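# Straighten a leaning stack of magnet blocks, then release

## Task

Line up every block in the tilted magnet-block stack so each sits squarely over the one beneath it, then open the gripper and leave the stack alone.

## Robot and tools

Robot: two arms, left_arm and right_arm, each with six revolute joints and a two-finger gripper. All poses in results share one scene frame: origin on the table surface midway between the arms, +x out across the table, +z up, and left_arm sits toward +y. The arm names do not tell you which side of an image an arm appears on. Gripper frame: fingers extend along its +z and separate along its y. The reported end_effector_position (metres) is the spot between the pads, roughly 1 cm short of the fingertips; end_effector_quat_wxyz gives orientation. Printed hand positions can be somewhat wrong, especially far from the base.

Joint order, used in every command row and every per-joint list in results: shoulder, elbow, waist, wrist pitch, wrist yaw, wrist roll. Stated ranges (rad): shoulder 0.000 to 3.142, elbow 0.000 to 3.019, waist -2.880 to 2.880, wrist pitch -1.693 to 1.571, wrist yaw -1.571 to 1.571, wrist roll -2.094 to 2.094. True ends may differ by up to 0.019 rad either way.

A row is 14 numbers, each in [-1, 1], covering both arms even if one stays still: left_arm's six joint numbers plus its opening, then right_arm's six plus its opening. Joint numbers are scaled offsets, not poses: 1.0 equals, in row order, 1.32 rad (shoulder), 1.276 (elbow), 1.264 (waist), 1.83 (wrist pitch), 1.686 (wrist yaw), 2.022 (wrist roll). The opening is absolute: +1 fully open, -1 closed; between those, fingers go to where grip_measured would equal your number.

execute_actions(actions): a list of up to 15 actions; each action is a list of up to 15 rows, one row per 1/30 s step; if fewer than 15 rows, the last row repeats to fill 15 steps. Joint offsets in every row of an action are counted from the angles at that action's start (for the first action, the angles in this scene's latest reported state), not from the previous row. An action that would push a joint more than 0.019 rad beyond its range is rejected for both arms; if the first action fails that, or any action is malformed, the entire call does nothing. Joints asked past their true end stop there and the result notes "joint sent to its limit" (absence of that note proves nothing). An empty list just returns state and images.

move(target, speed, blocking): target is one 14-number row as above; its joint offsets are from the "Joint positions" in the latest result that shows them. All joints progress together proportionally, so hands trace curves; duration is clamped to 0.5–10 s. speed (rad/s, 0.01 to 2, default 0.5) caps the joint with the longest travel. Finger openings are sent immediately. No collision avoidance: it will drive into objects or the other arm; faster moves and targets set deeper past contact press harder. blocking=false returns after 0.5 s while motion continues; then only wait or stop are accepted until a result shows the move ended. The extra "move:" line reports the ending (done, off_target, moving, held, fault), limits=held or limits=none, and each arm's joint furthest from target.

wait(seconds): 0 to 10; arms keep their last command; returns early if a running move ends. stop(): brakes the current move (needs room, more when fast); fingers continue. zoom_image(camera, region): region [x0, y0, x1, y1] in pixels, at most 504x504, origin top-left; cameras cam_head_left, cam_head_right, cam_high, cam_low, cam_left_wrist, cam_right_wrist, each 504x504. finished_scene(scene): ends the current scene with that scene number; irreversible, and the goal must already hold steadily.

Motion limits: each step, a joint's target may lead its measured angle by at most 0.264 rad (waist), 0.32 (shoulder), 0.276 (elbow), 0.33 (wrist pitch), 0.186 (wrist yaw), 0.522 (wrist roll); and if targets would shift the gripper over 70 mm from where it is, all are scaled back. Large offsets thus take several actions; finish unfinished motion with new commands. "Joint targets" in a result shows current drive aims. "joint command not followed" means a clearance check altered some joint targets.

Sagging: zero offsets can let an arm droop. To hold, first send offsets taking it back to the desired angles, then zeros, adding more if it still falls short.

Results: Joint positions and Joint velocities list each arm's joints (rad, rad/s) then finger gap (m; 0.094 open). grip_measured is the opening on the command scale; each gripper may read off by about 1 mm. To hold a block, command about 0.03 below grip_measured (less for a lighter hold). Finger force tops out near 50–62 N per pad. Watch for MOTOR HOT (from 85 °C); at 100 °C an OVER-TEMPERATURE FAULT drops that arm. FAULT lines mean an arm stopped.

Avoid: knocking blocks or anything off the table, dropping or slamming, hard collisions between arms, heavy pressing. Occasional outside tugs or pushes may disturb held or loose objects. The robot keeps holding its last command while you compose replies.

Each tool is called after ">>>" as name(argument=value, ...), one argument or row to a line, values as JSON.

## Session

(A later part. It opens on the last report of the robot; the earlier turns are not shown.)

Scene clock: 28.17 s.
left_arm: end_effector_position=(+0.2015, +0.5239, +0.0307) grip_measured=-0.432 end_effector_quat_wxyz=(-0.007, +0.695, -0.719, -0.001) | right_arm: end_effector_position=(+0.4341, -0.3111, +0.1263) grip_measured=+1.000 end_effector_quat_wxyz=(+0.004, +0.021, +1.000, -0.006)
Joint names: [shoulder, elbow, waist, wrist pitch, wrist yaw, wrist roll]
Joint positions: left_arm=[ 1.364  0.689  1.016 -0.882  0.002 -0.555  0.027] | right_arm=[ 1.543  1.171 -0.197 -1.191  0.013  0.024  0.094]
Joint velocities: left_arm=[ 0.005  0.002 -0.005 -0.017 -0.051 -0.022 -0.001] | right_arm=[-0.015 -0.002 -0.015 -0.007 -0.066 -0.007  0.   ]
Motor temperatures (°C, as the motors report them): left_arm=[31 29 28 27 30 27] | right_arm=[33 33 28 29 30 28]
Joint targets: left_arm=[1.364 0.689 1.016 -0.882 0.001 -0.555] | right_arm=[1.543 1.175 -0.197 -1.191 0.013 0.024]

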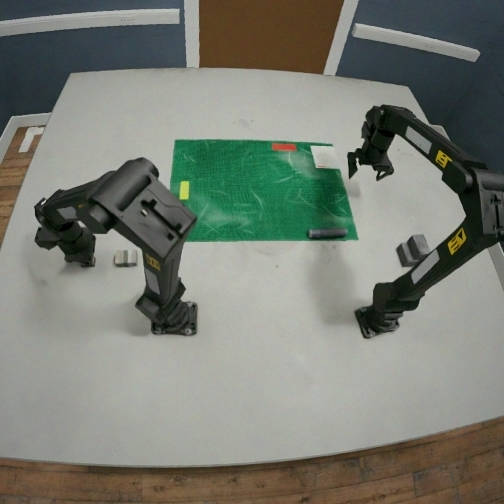

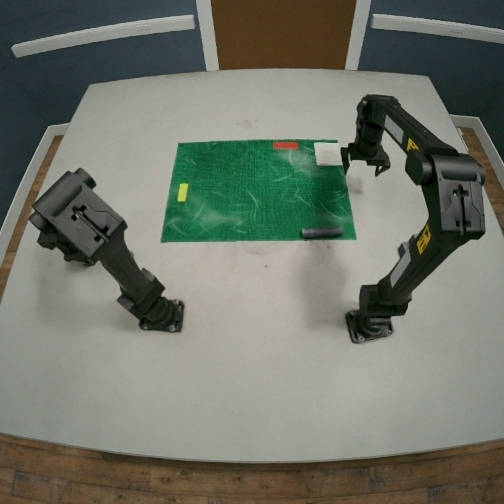

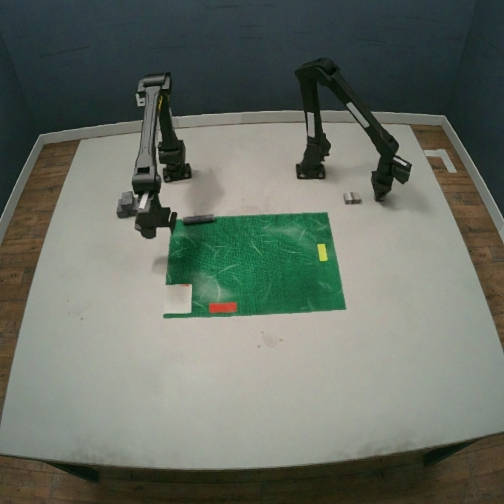

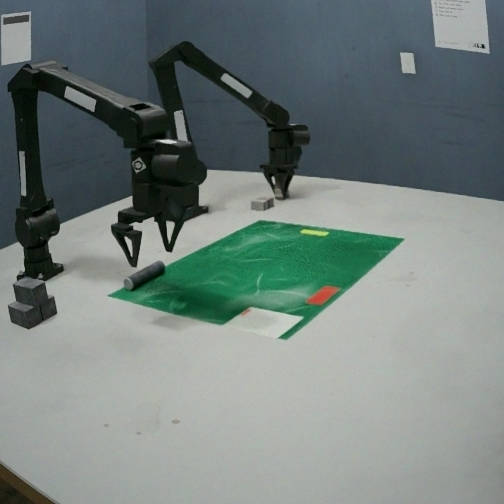

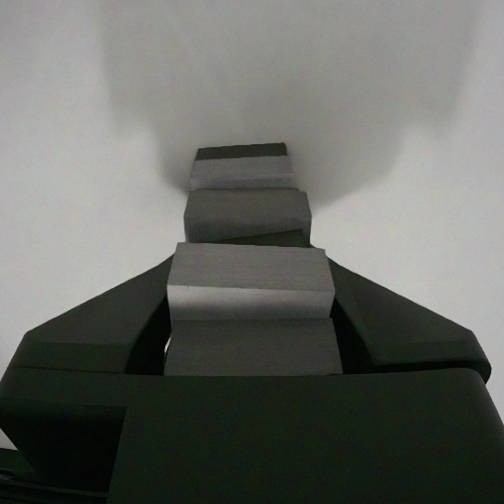

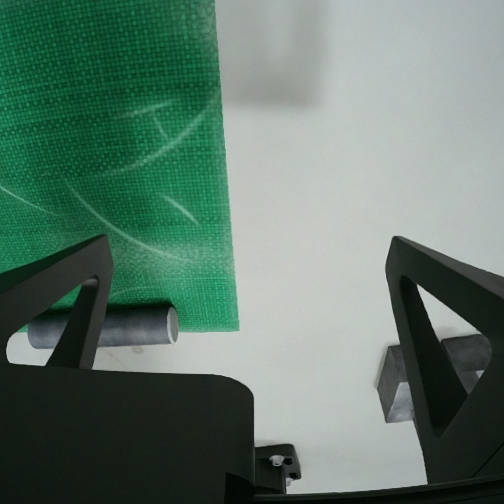

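>>> execute_actions(
  actions=[
    [[0,0,0,0,0,0,-0.52,0,0.02,0,0,0,0,1]],
    [[0,0,0,0,0,0,-0.52,0,0.01,0,0,0,0,1]],
    [[0,0,0,0,0,0,-0.1,0,0.01,0,0,0,0,1]],
  ],
)

>>> move(
  target=[0.028,-0.014,0,0.03,0,0,-0.1,0,0.008,0,0,0,0,1],
  speed=0.05,
)

>>> zoom_image(
  camera="cam_low",
  region=[240, 140, 320, 220],
)

Scene clock: 30.90 s.
left_arm: end_effector_position=(+0.2016, +0.5239, +0.0307) grip_measured=-0.102 end_effector_quat_wxyz=(-0.007, +0.695, -0.719, -0.001) | right_arm: end_effector_position=(+0.4341, -0.3111, +0.1263) grip_measured=+1.000 end_effector_quat_wxyz=(+0.004, +0.021, +1.000, -0.006)
Joint names: [shoulder, elbow, waist, wrist pitch, wrist yaw, wrist roll]
Joint positions: left_arm=[ 1.364  0.689  1.016 -0.882  0.002 -0.555  0.042] | right_arm=[ 1.543  1.171 -0.197 -1.191  0.013  0.024  0.094]
Joint velocities: left_arm=[-0.005 -0.007 -0.005  0.007 -0.095 -0.037 -0.   ] | right_arm=[-0.005  0.002 -0.005 -0.007 -0.037 -0.007  0.   ]
Motor temperatures (°C, as the motors report them): left_arm=[31 29 28 27 30 27] | right_arm=[33 33 28 29 30 28]
Joint targets: left_arm=[1.364 0.689 1.016 -0.882 0.002 -0.555] | right_arm=[1.543 1.184 -0.197 -1.191 0.013 0.024]

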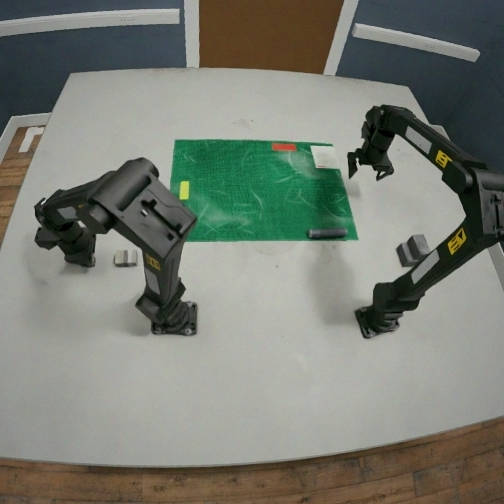

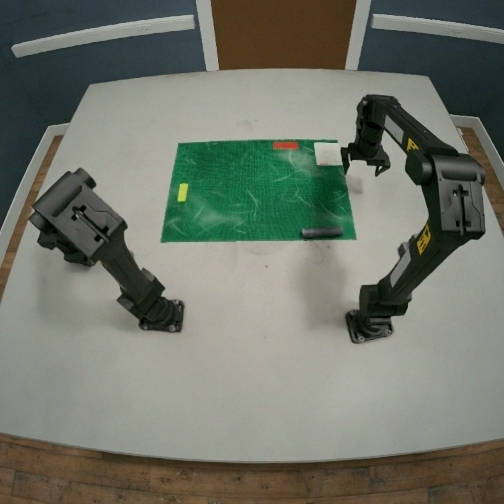

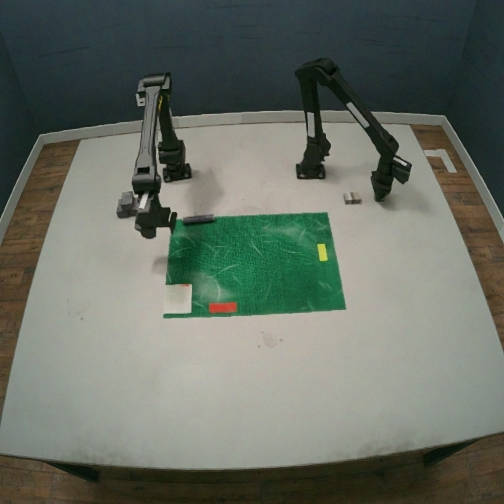

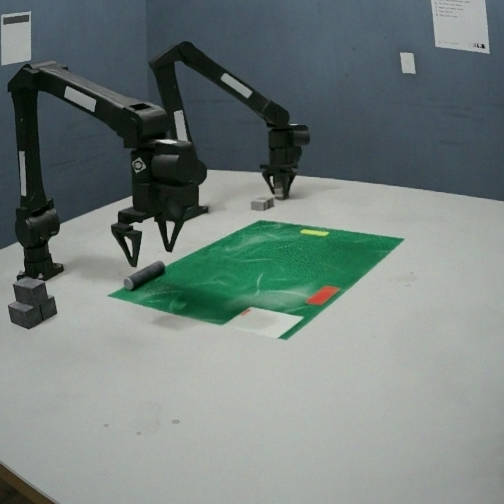

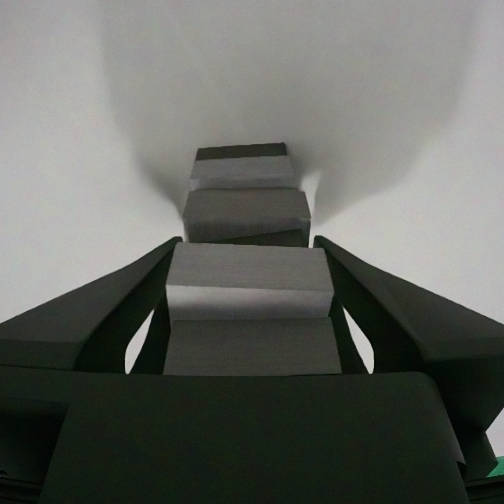

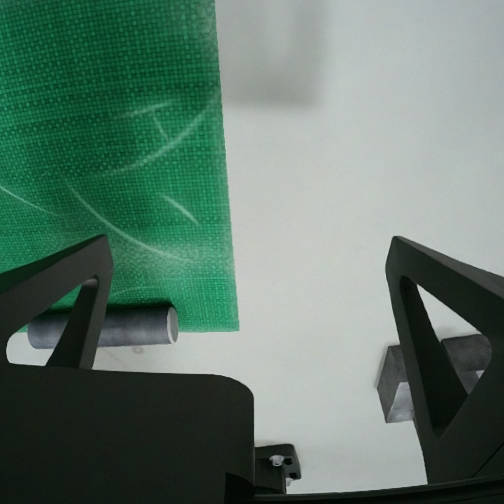

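Scene clock: 32.27 s.
left_arm: end_effector_position=(+0.2030, +0.5260, +0.0251) grip_measured=-0.102 end_effector_quat_wxyz=(-0.013, +0.694, -0.719, -0.002) | right_arm: end_effector_position=(+0.4341, -0.3111, +0.1263) grip_measured=+1.000 end_effector_quat_wxyz=(+0.004, +0.021, +1.000, -0.006)
Joint names: [shoulder, elbow, waist, wrist pitch, wrist yaw, wrist roll]
Joint positions: left_arm=[ 1.375  0.681  1.016 -0.85   0.002 -0.555  0.042] | right_arm=[ 1.543  1.171 -0.197 -1.191  0.013  0.024  0.094]
Joint velocities: left_arm=[-0.015  0.012 -0.015  0.002  0.037 -0.051  0.   ] | right_arm=[-0.005 -0.012 -0.015 -0.007 -0.007 -0.007  0.   ]
Motor temperatures (°C, as the motors report them): left_arm=[31 29 28 27 30 27] | right_arm=[33 33 28 29 30 28]
Joint targets: left_arm=[1.401 0.671 1.016 -0.828 0.002 -0.555] | right_arm=[1.543 1.182 -0.197 -1.191 0.013 0.024]
move: off_target (left_arm); limits=none; left_arm: farthest joint: the shoulder, 0.026 radians from its target (0.037 radians at the start); right_arm: farthest joint: the elbow, 0.010 radians from its target (0.010 radians at the start)

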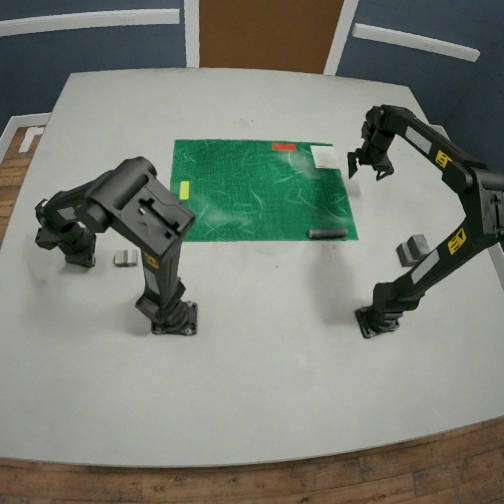

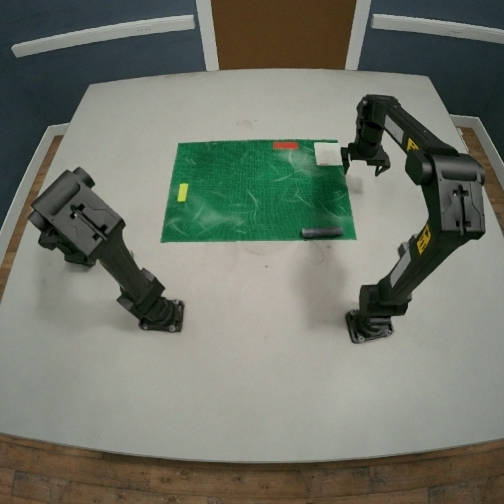

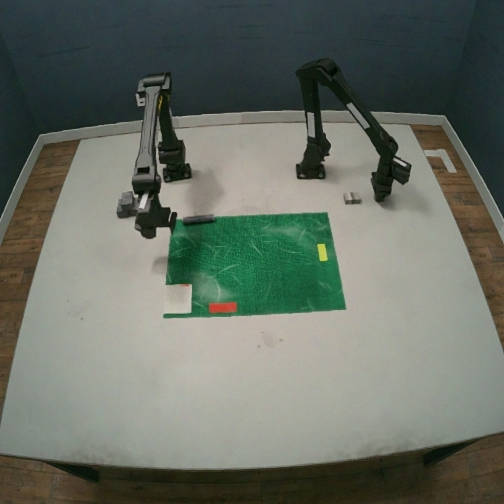

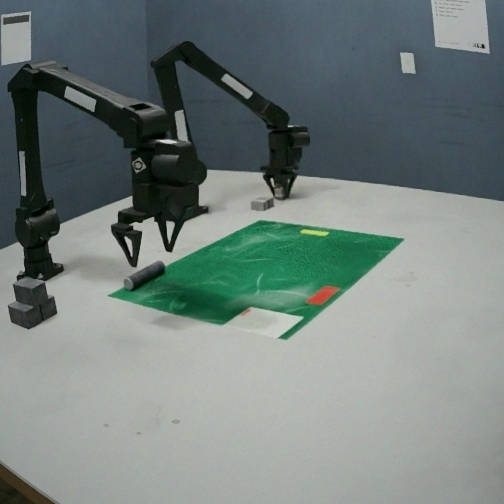

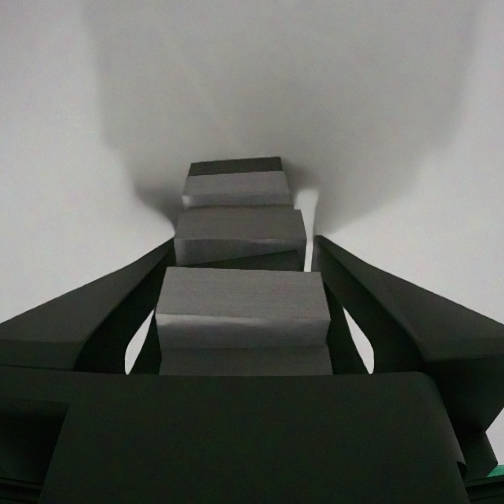

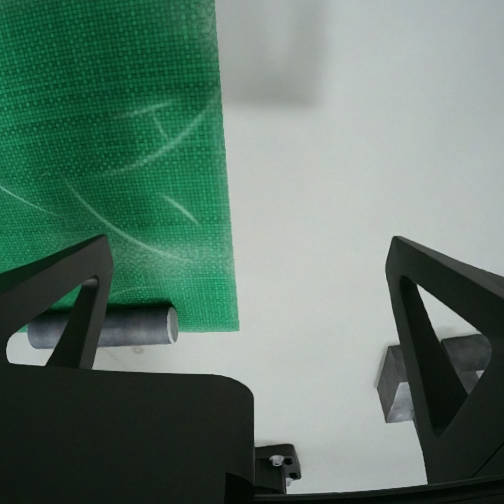

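Region (240, 140, 320, 220) of cam_low's 504x504 image, scaled by 6.300, with more detail than that image has.

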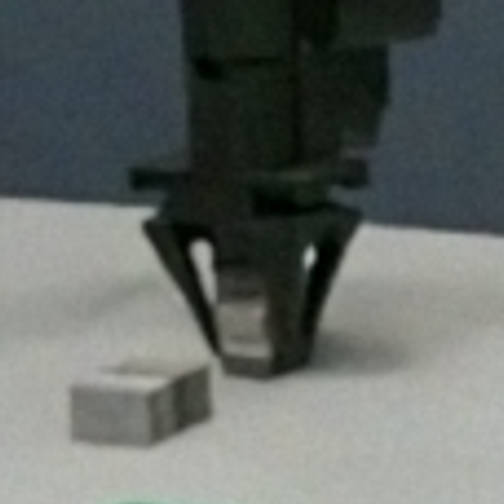

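>>> execute_actions(
  actions=[
    [[0,0,0,-0.015,0,0,-0.1,0,0.01,0,0,0,0,1]],
    [[0,0,0,0,0,0,-0.38,0,0.01,0,0,0,0,1]],
    [[0,0,0,0,0,0,-0.52,0,0.01,0,0,0,0,1]],
    [[0,0.02,0,0,0,0,-0.52,0,0.01,0,0,0,0,1]],
    [[0,0,0,0,0,0.1,-0.52,0,0.01,0,0,0,0,1]],
    [[0,0,0,0,0,0.1,-0.52,0,0.01,0,0,0,0,1]],
    [[0,0,0,0,0,0.093,-0.52,0,0.01,0,0,0,0,1]],
  ],
)

Scene clock: 37.23 s.
left_arm: end_effector_position=(+0.1999, +0.5266, +0.0252) grip_measured=-0.434 end_effector_quat_wxyz=(+0.006, -0.489, +0.872, +0.012) | right_arm: end_effector_position=(+0.4341, -0.3111, +0.1263) grip_measured=+1.000 end_effector_quat_wxyz=(+0.004, +0.021, +1.000, -0.006)
Joint names: [shoulder, elbow, waist, wrist pitch, wrist yaw, wrist roll]
Joint positions: left_arm=[ 1.374  0.681  1.016 -0.855 -0.015 -0.041  0.027] | right_arm=[ 1.543  1.171 -0.197 -1.191  0.013  0.024  0.094]
Joint velocities: left_arm=[-0.005  0.002  0.005  0.002 -0.022 -0.022  0.   ] | right_arm=[ 0.005 -0.012 -0.015 -0.012 -0.037 -0.037  0.   ]
Motor temperatures (°C, as the motors report them): left_arm=[31 29 28 27 30 27] | right_arm=[33 33 28 29 30 28]
Joint targets: left_arm=[1.374 0.681 1.016 -0.855 -0.011 -0.015] | right_arm=[1.543 1.184 -0.197 -1.191 0.013 0.024]

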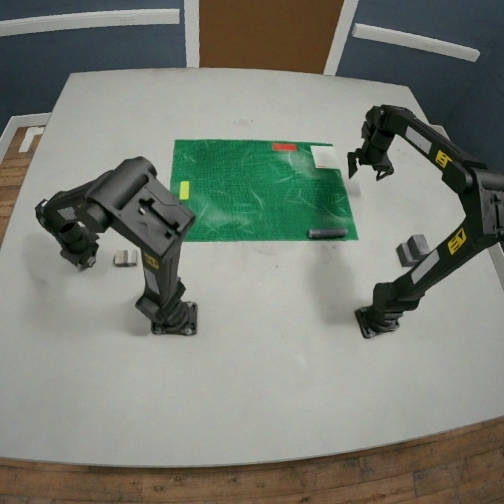

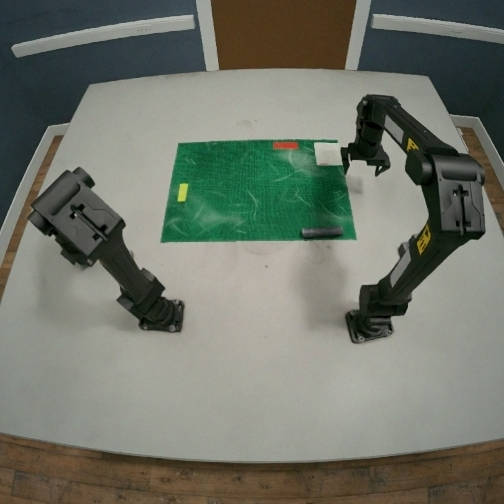

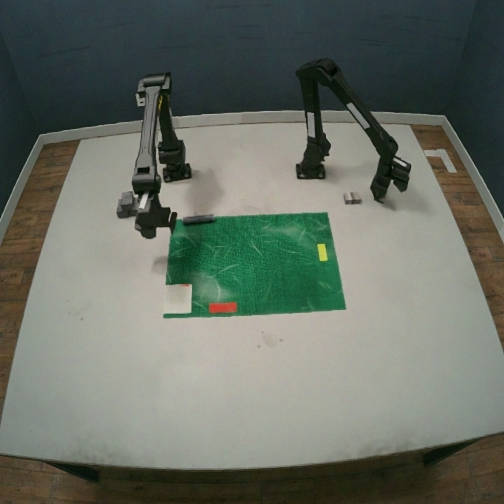

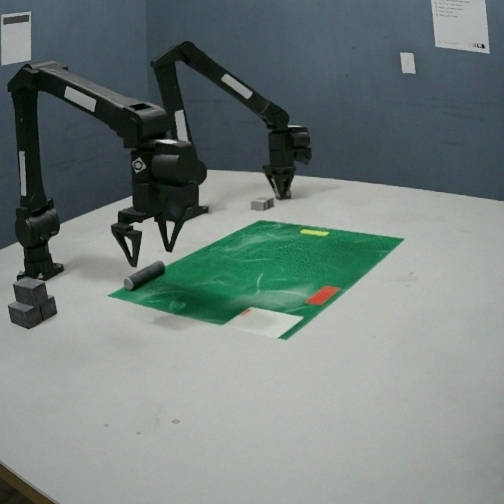

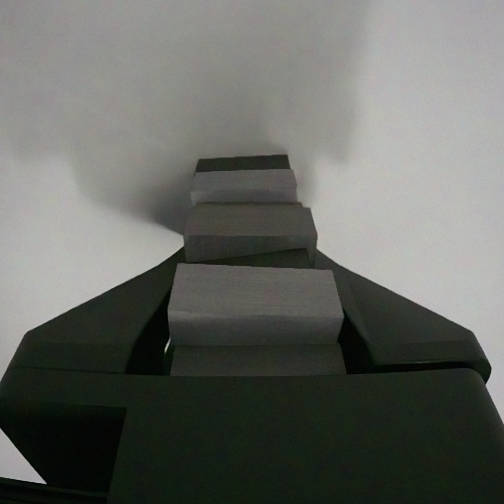

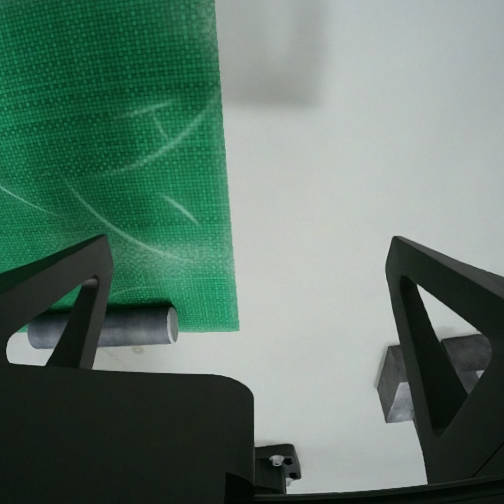

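>>> move(
  target=[0,0.07,0,-0.06,0.008,0.025,-0.52,0,0.01,0,0,0,0,1],
  speed=0.2,
)

Scene clock: 41.97 s.
left_arm: end_effector_position=(+0.1944, +0.5149, +0.0288) grip_measured=-0.434 end_effector_quat_wxyz=(-0.027, -0.473, +0.881, -0.012) | right_arm: end_effector_position=(+0.4341, -0.3111, +0.1263) grip_measured=+1.000 end_effector_quat_wxyz=(+0.004, +0.021, +1.000, -0.006)
Joint names: [shoulder, elbow, waist, wrist pitch, wrist yaw, wrist roll]
Joint positions: left_arm=[ 1.386  0.703  1.016 -0.947 -0.004 -0.005  0.027] | right_arm=[ 1.543  1.171 -0.197 -1.191  0.013  0.024  0.094]
Joint velocities: left_arm=[ 0.005  0.002 -0.015 -0.002  0.125  0.007 -0.001] | right_arm=[-0.005 -0.002 -0.015 -0.002 -0.081  0.051  0.   ]
Motor temperatures (°C, as the motors report them): left_arm=[31 29 28 27 30 28] | right_arm=[33 33 28 29 30 28]
Joint targets: left_arm=[1.374 0.770 1.016 -0.965 -0.001 0.010] | right_arm=[1.543 1.184 -0.197 -1.191 0.013 0.024]
move: off_target (left_arm); limits=none; left_arm: farthest joint: the elbow, 0.067 radians from its target (0.090 radians at the start); right_arm: farthest joint: the elbow, 0.012 radians from its target (0.012 radians at the start)

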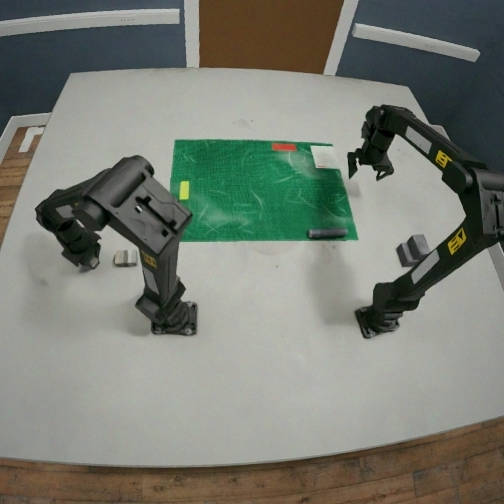

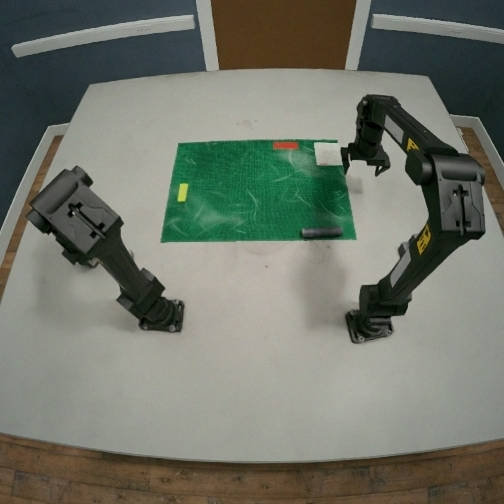

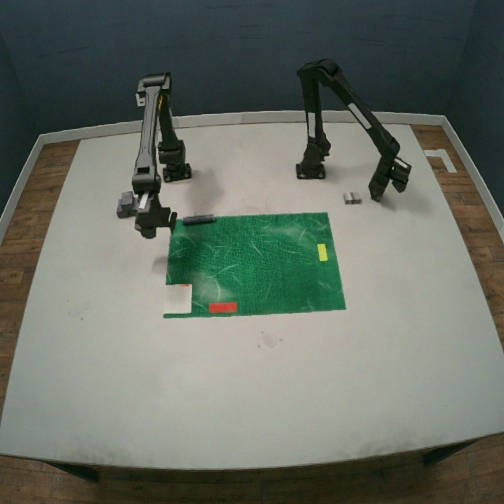

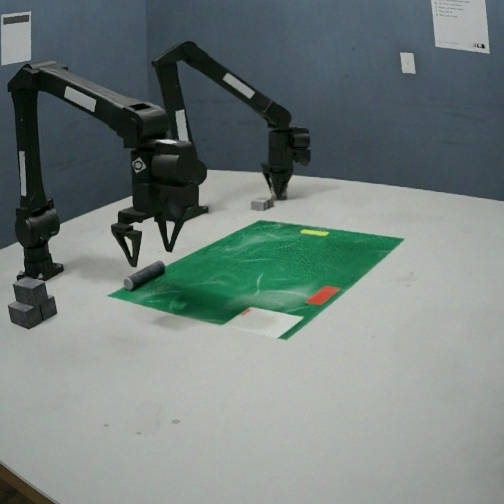

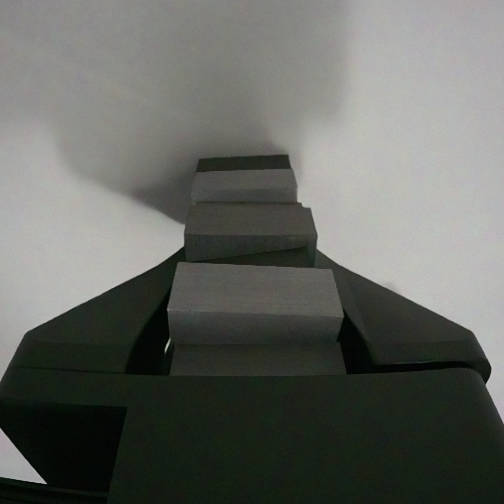

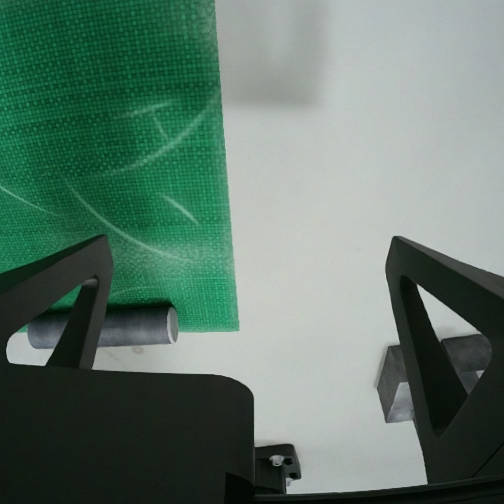

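>>> move(
  target=[-0.01,0.1,0,0,0,0,-0.52,0,0.01,0,0,0,0,1],
  speed=0.15,
)

Scene clock: 43.97 s.
left_arm: end_effector_position=(+0.2113, +0.5401, +0.0465) grip_measured=-0.434 end_effector_quat_wxyz=(-0.001, -0.473, +0.881, +0.002) | right_arm: end_effector_position=(+0.4341, -0.3111, +0.1263) grip_measured=+1.000 end_effector_quat_wxyz=(+0.004, +0.021, +1.000, -0.006)
Joint names: [shoulder, elbow, waist, wrist pitch, wrist yaw, wrist roll]
Joint positions: left_arm=[ 1.391  0.768  1.016 -0.947 -0.004 -0.004  0.027] | right_arm=[ 1.543  1.171 -0.197 -1.191  0.013  0.024  0.094]
Joint velocities: left_arm=[ 0.005  0.002 -0.015 -0.002  0.051 -0.022  0.   ] | right_arm=[-0.005 -0.007  0.005 -0.022  0.081 -0.066  0.   ]
Motor temperatures (°C, as the motors report them): left_arm=[31 30 28 27 30 28] | right_arm=[33 33 28 29 30 28]
Joint targets: left_arm=[1.373 0.831 1.016 -0.947 -0.004 -0.005] | right_arm=[1.543 1.184 -0.197 -1.191 0.013 0.024]
move: off_target (left_arm); limits=none; left_arm: farthest joint: the elbow, 0.063 radians from its target (0.127 radians at the start); right_arm: farthest joint: the elbow, 0.012 radians from its target (0.012 radians at the start)

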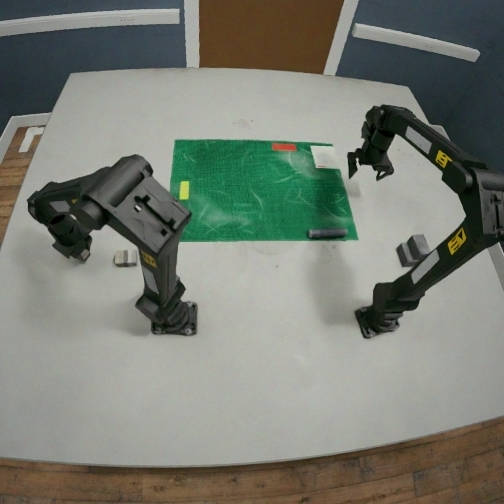

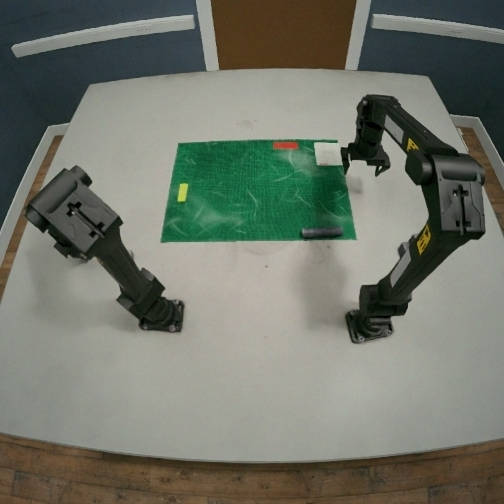

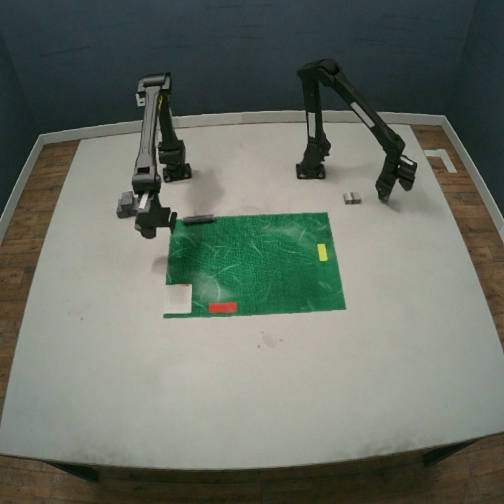

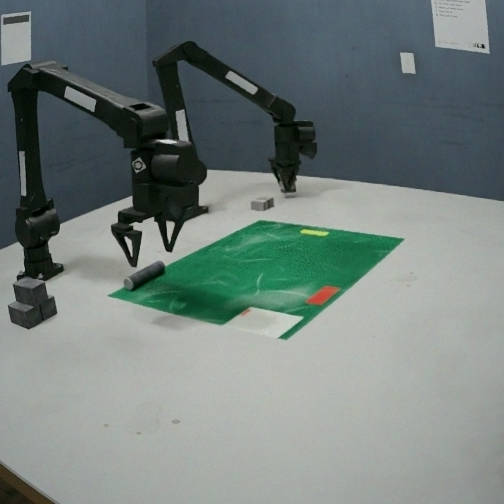

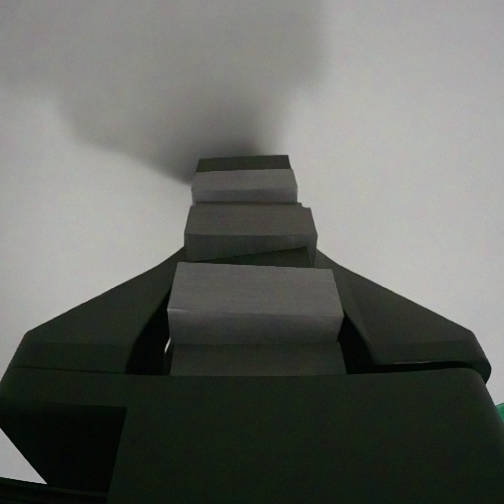

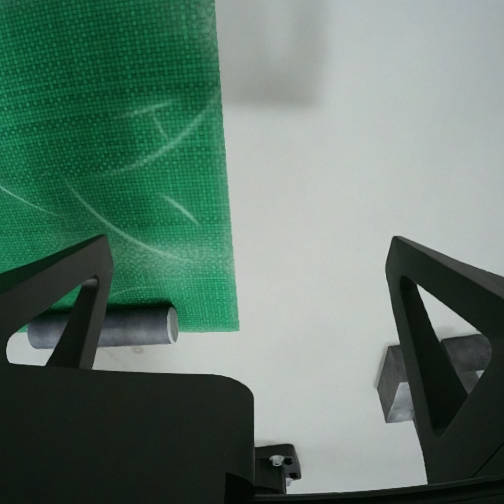

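>>> move(
  target=[0.37,0.49,-0.3,-0.035,0,0,-0.52,0,0.01,0,0,0,0,1],
  speed=0.3,
)

Scene clock: 47.10 s.
left_arm: end_effector_position=(+0.4668, +0.5747, +0.0324) grip_measured=-0.434 end_effector_quat_wxyz=(+0.017, -0.303, +0.953, +0.009) | right_arm: end_effector_position=(+0.4341, -0.3111, +0.1263) grip_measured=+1.000 end_effector_quat_wxyz=(+0.004, +0.021, +1.000, -0.006)
Joint names: [shoulder, elbow, waist, wrist pitch, wrist yaw, wrist roll]
Joint positions: left_arm=[ 1.874  1.342  0.648 -1.002 -0.007 -0.004  0.027] | right_arm=[ 1.543  1.171 -0.197 -1.191  0.013  0.024  0.094]
Joint velocities: left_arm=[-0.005 -0.007 -0.005  0.007  0.007  0.007 -0.   ] | right_arm=[-0.005  0.002 -0.015  0.002 -0.007 -0.066  0.   ]
Motor temperatures (°C, as the motors report them): left_arm=[32 31 28 27 30 28] | right_arm=[33 34 28 29 30 28]
Joint targets: left_arm=[1.880 1.393 0.637 -1.011 -0.004 -0.004] | right_arm=[1.543 1.184 -0.197 -1.191 0.013 0.024]
move: off_target (left_arm); limits=none; left_arm: farthest joint: the elbow, 0.051 radians from its target (0.625 radians at the start); right_arm: farthest joint: the elbow, 0.012 radians from its target (0.012 radians at the start)

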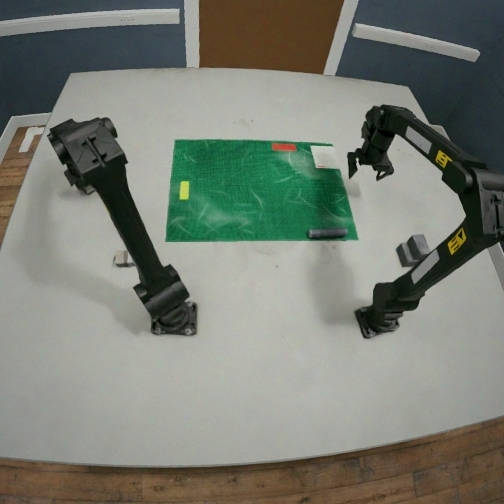

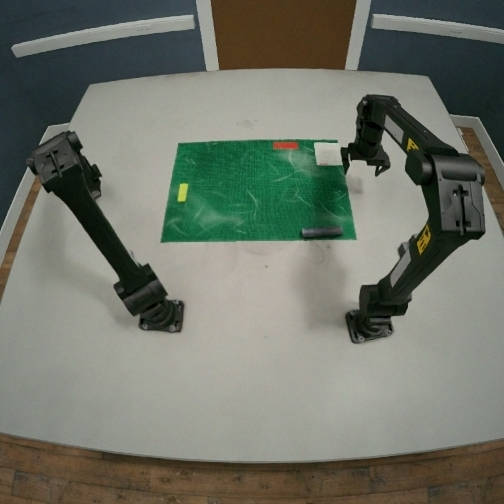

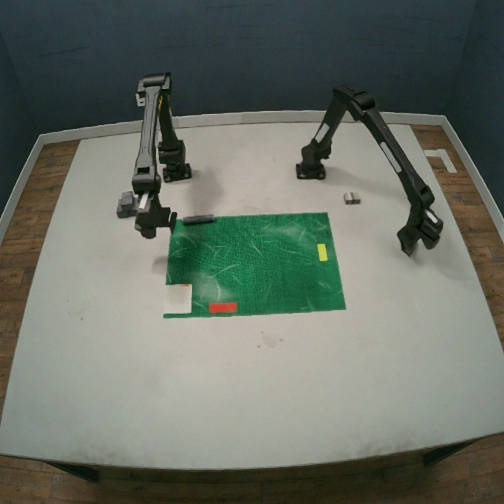

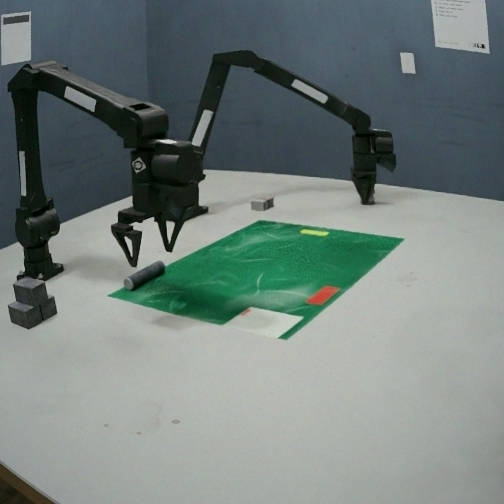

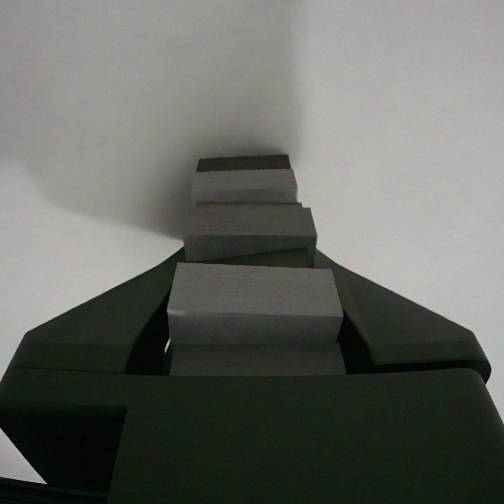

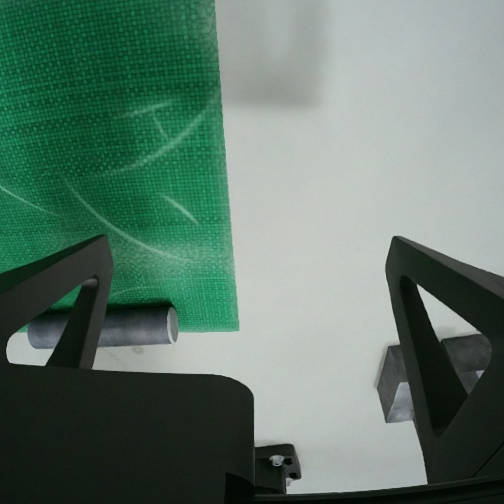

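>>> move(
  target=[0.016,0.03,0,-0.025,0,0,-0.52,0,0.01,0,0,0,0,1],
  speed=0.05,
)

Scene clock: 50.53 s.
left_arm: end_effector_position=(+0.4654, +0.5737, +0.0320) grip_measured=-0.434 end_effector_quat_wxyz=(+0.010, -0.303, +0.953, +0.007) | right_arm: end_effector_position=(+0.4341, -0.3111, +0.1263) grip_measured=+1.000 end_effector_quat_wxyz=(+0.004, +0.021, +1.000, -0.006)
Joint names: [shoulder, elbow, waist, wrist pitch, wrist yaw, wrist roll]
Joint positions: left_arm=[ 1.877  1.347  0.648 -1.017 -0.007 -0.004  0.027] | right_arm=[ 1.543  1.171 -0.197 -1.191  0.013  0.024  0.094]
Joint velocities: left_arm=[-0.005 -0.002  0.005 -0.002  0.037 -0.066  0.   ] | right_arm=[-0.015 -0.002 -0.005  0.002 -0.037 -0.081  0.   ]
Motor temperatures (°C, as the motors report them): left_arm=[32 31 28 27 30 28] | right_arm=[33 34 28 29 30 28]
Joint targets: left_arm=[1.895 1.380 0.648 -1.048 -0.007 -0.004] | right_arm=[1.543 1.184 -0.197 -1.191 0.013 0.024]
move: off_target (left_arm); limits=none; left_arm: farthest joint: the elbow, 0.033 radians from its target (0.038 radians at the start); right_arm: farthest joint: the elbow, 0.012 radians from its target (0.012 radians at the start)

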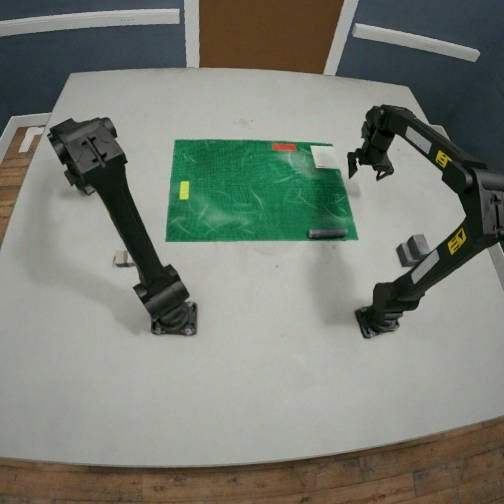

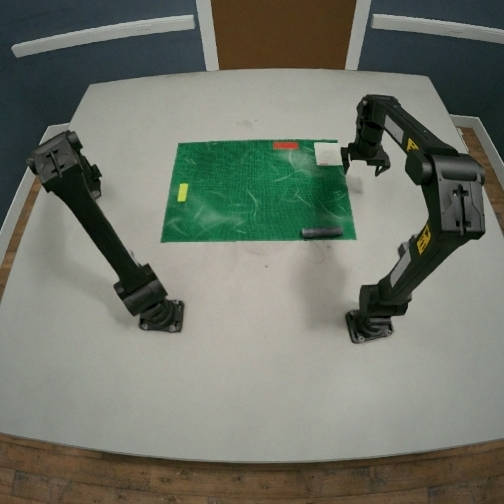

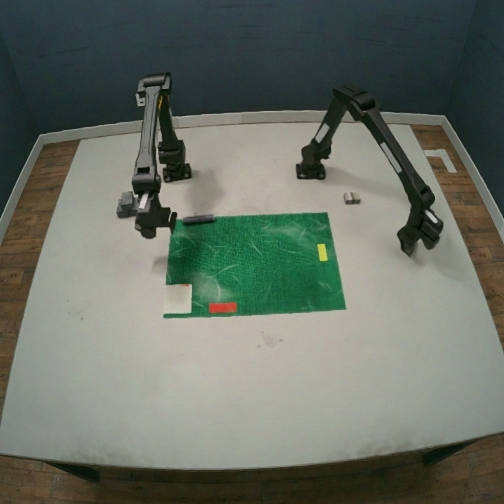

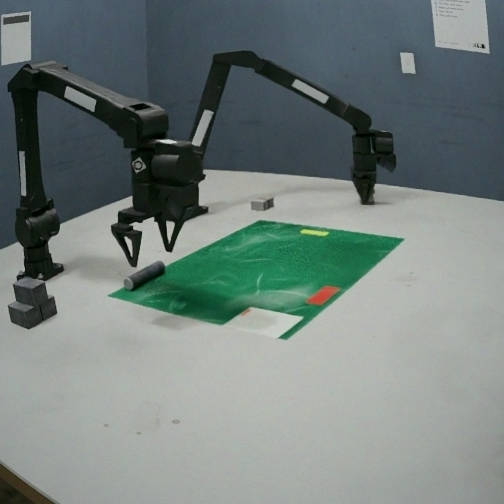

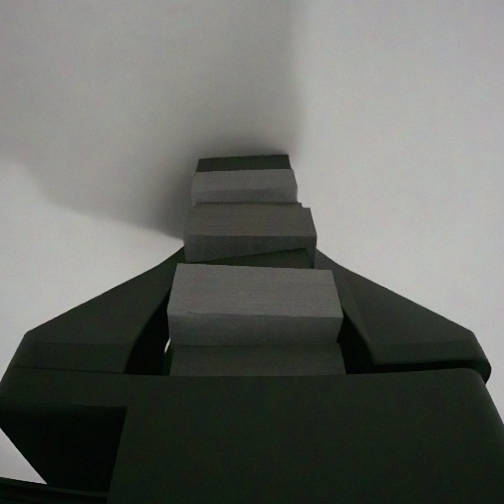

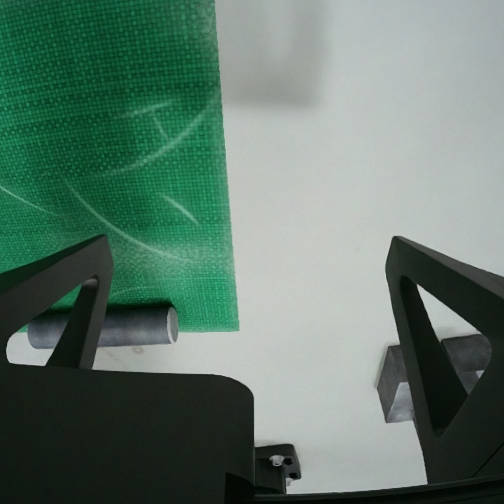

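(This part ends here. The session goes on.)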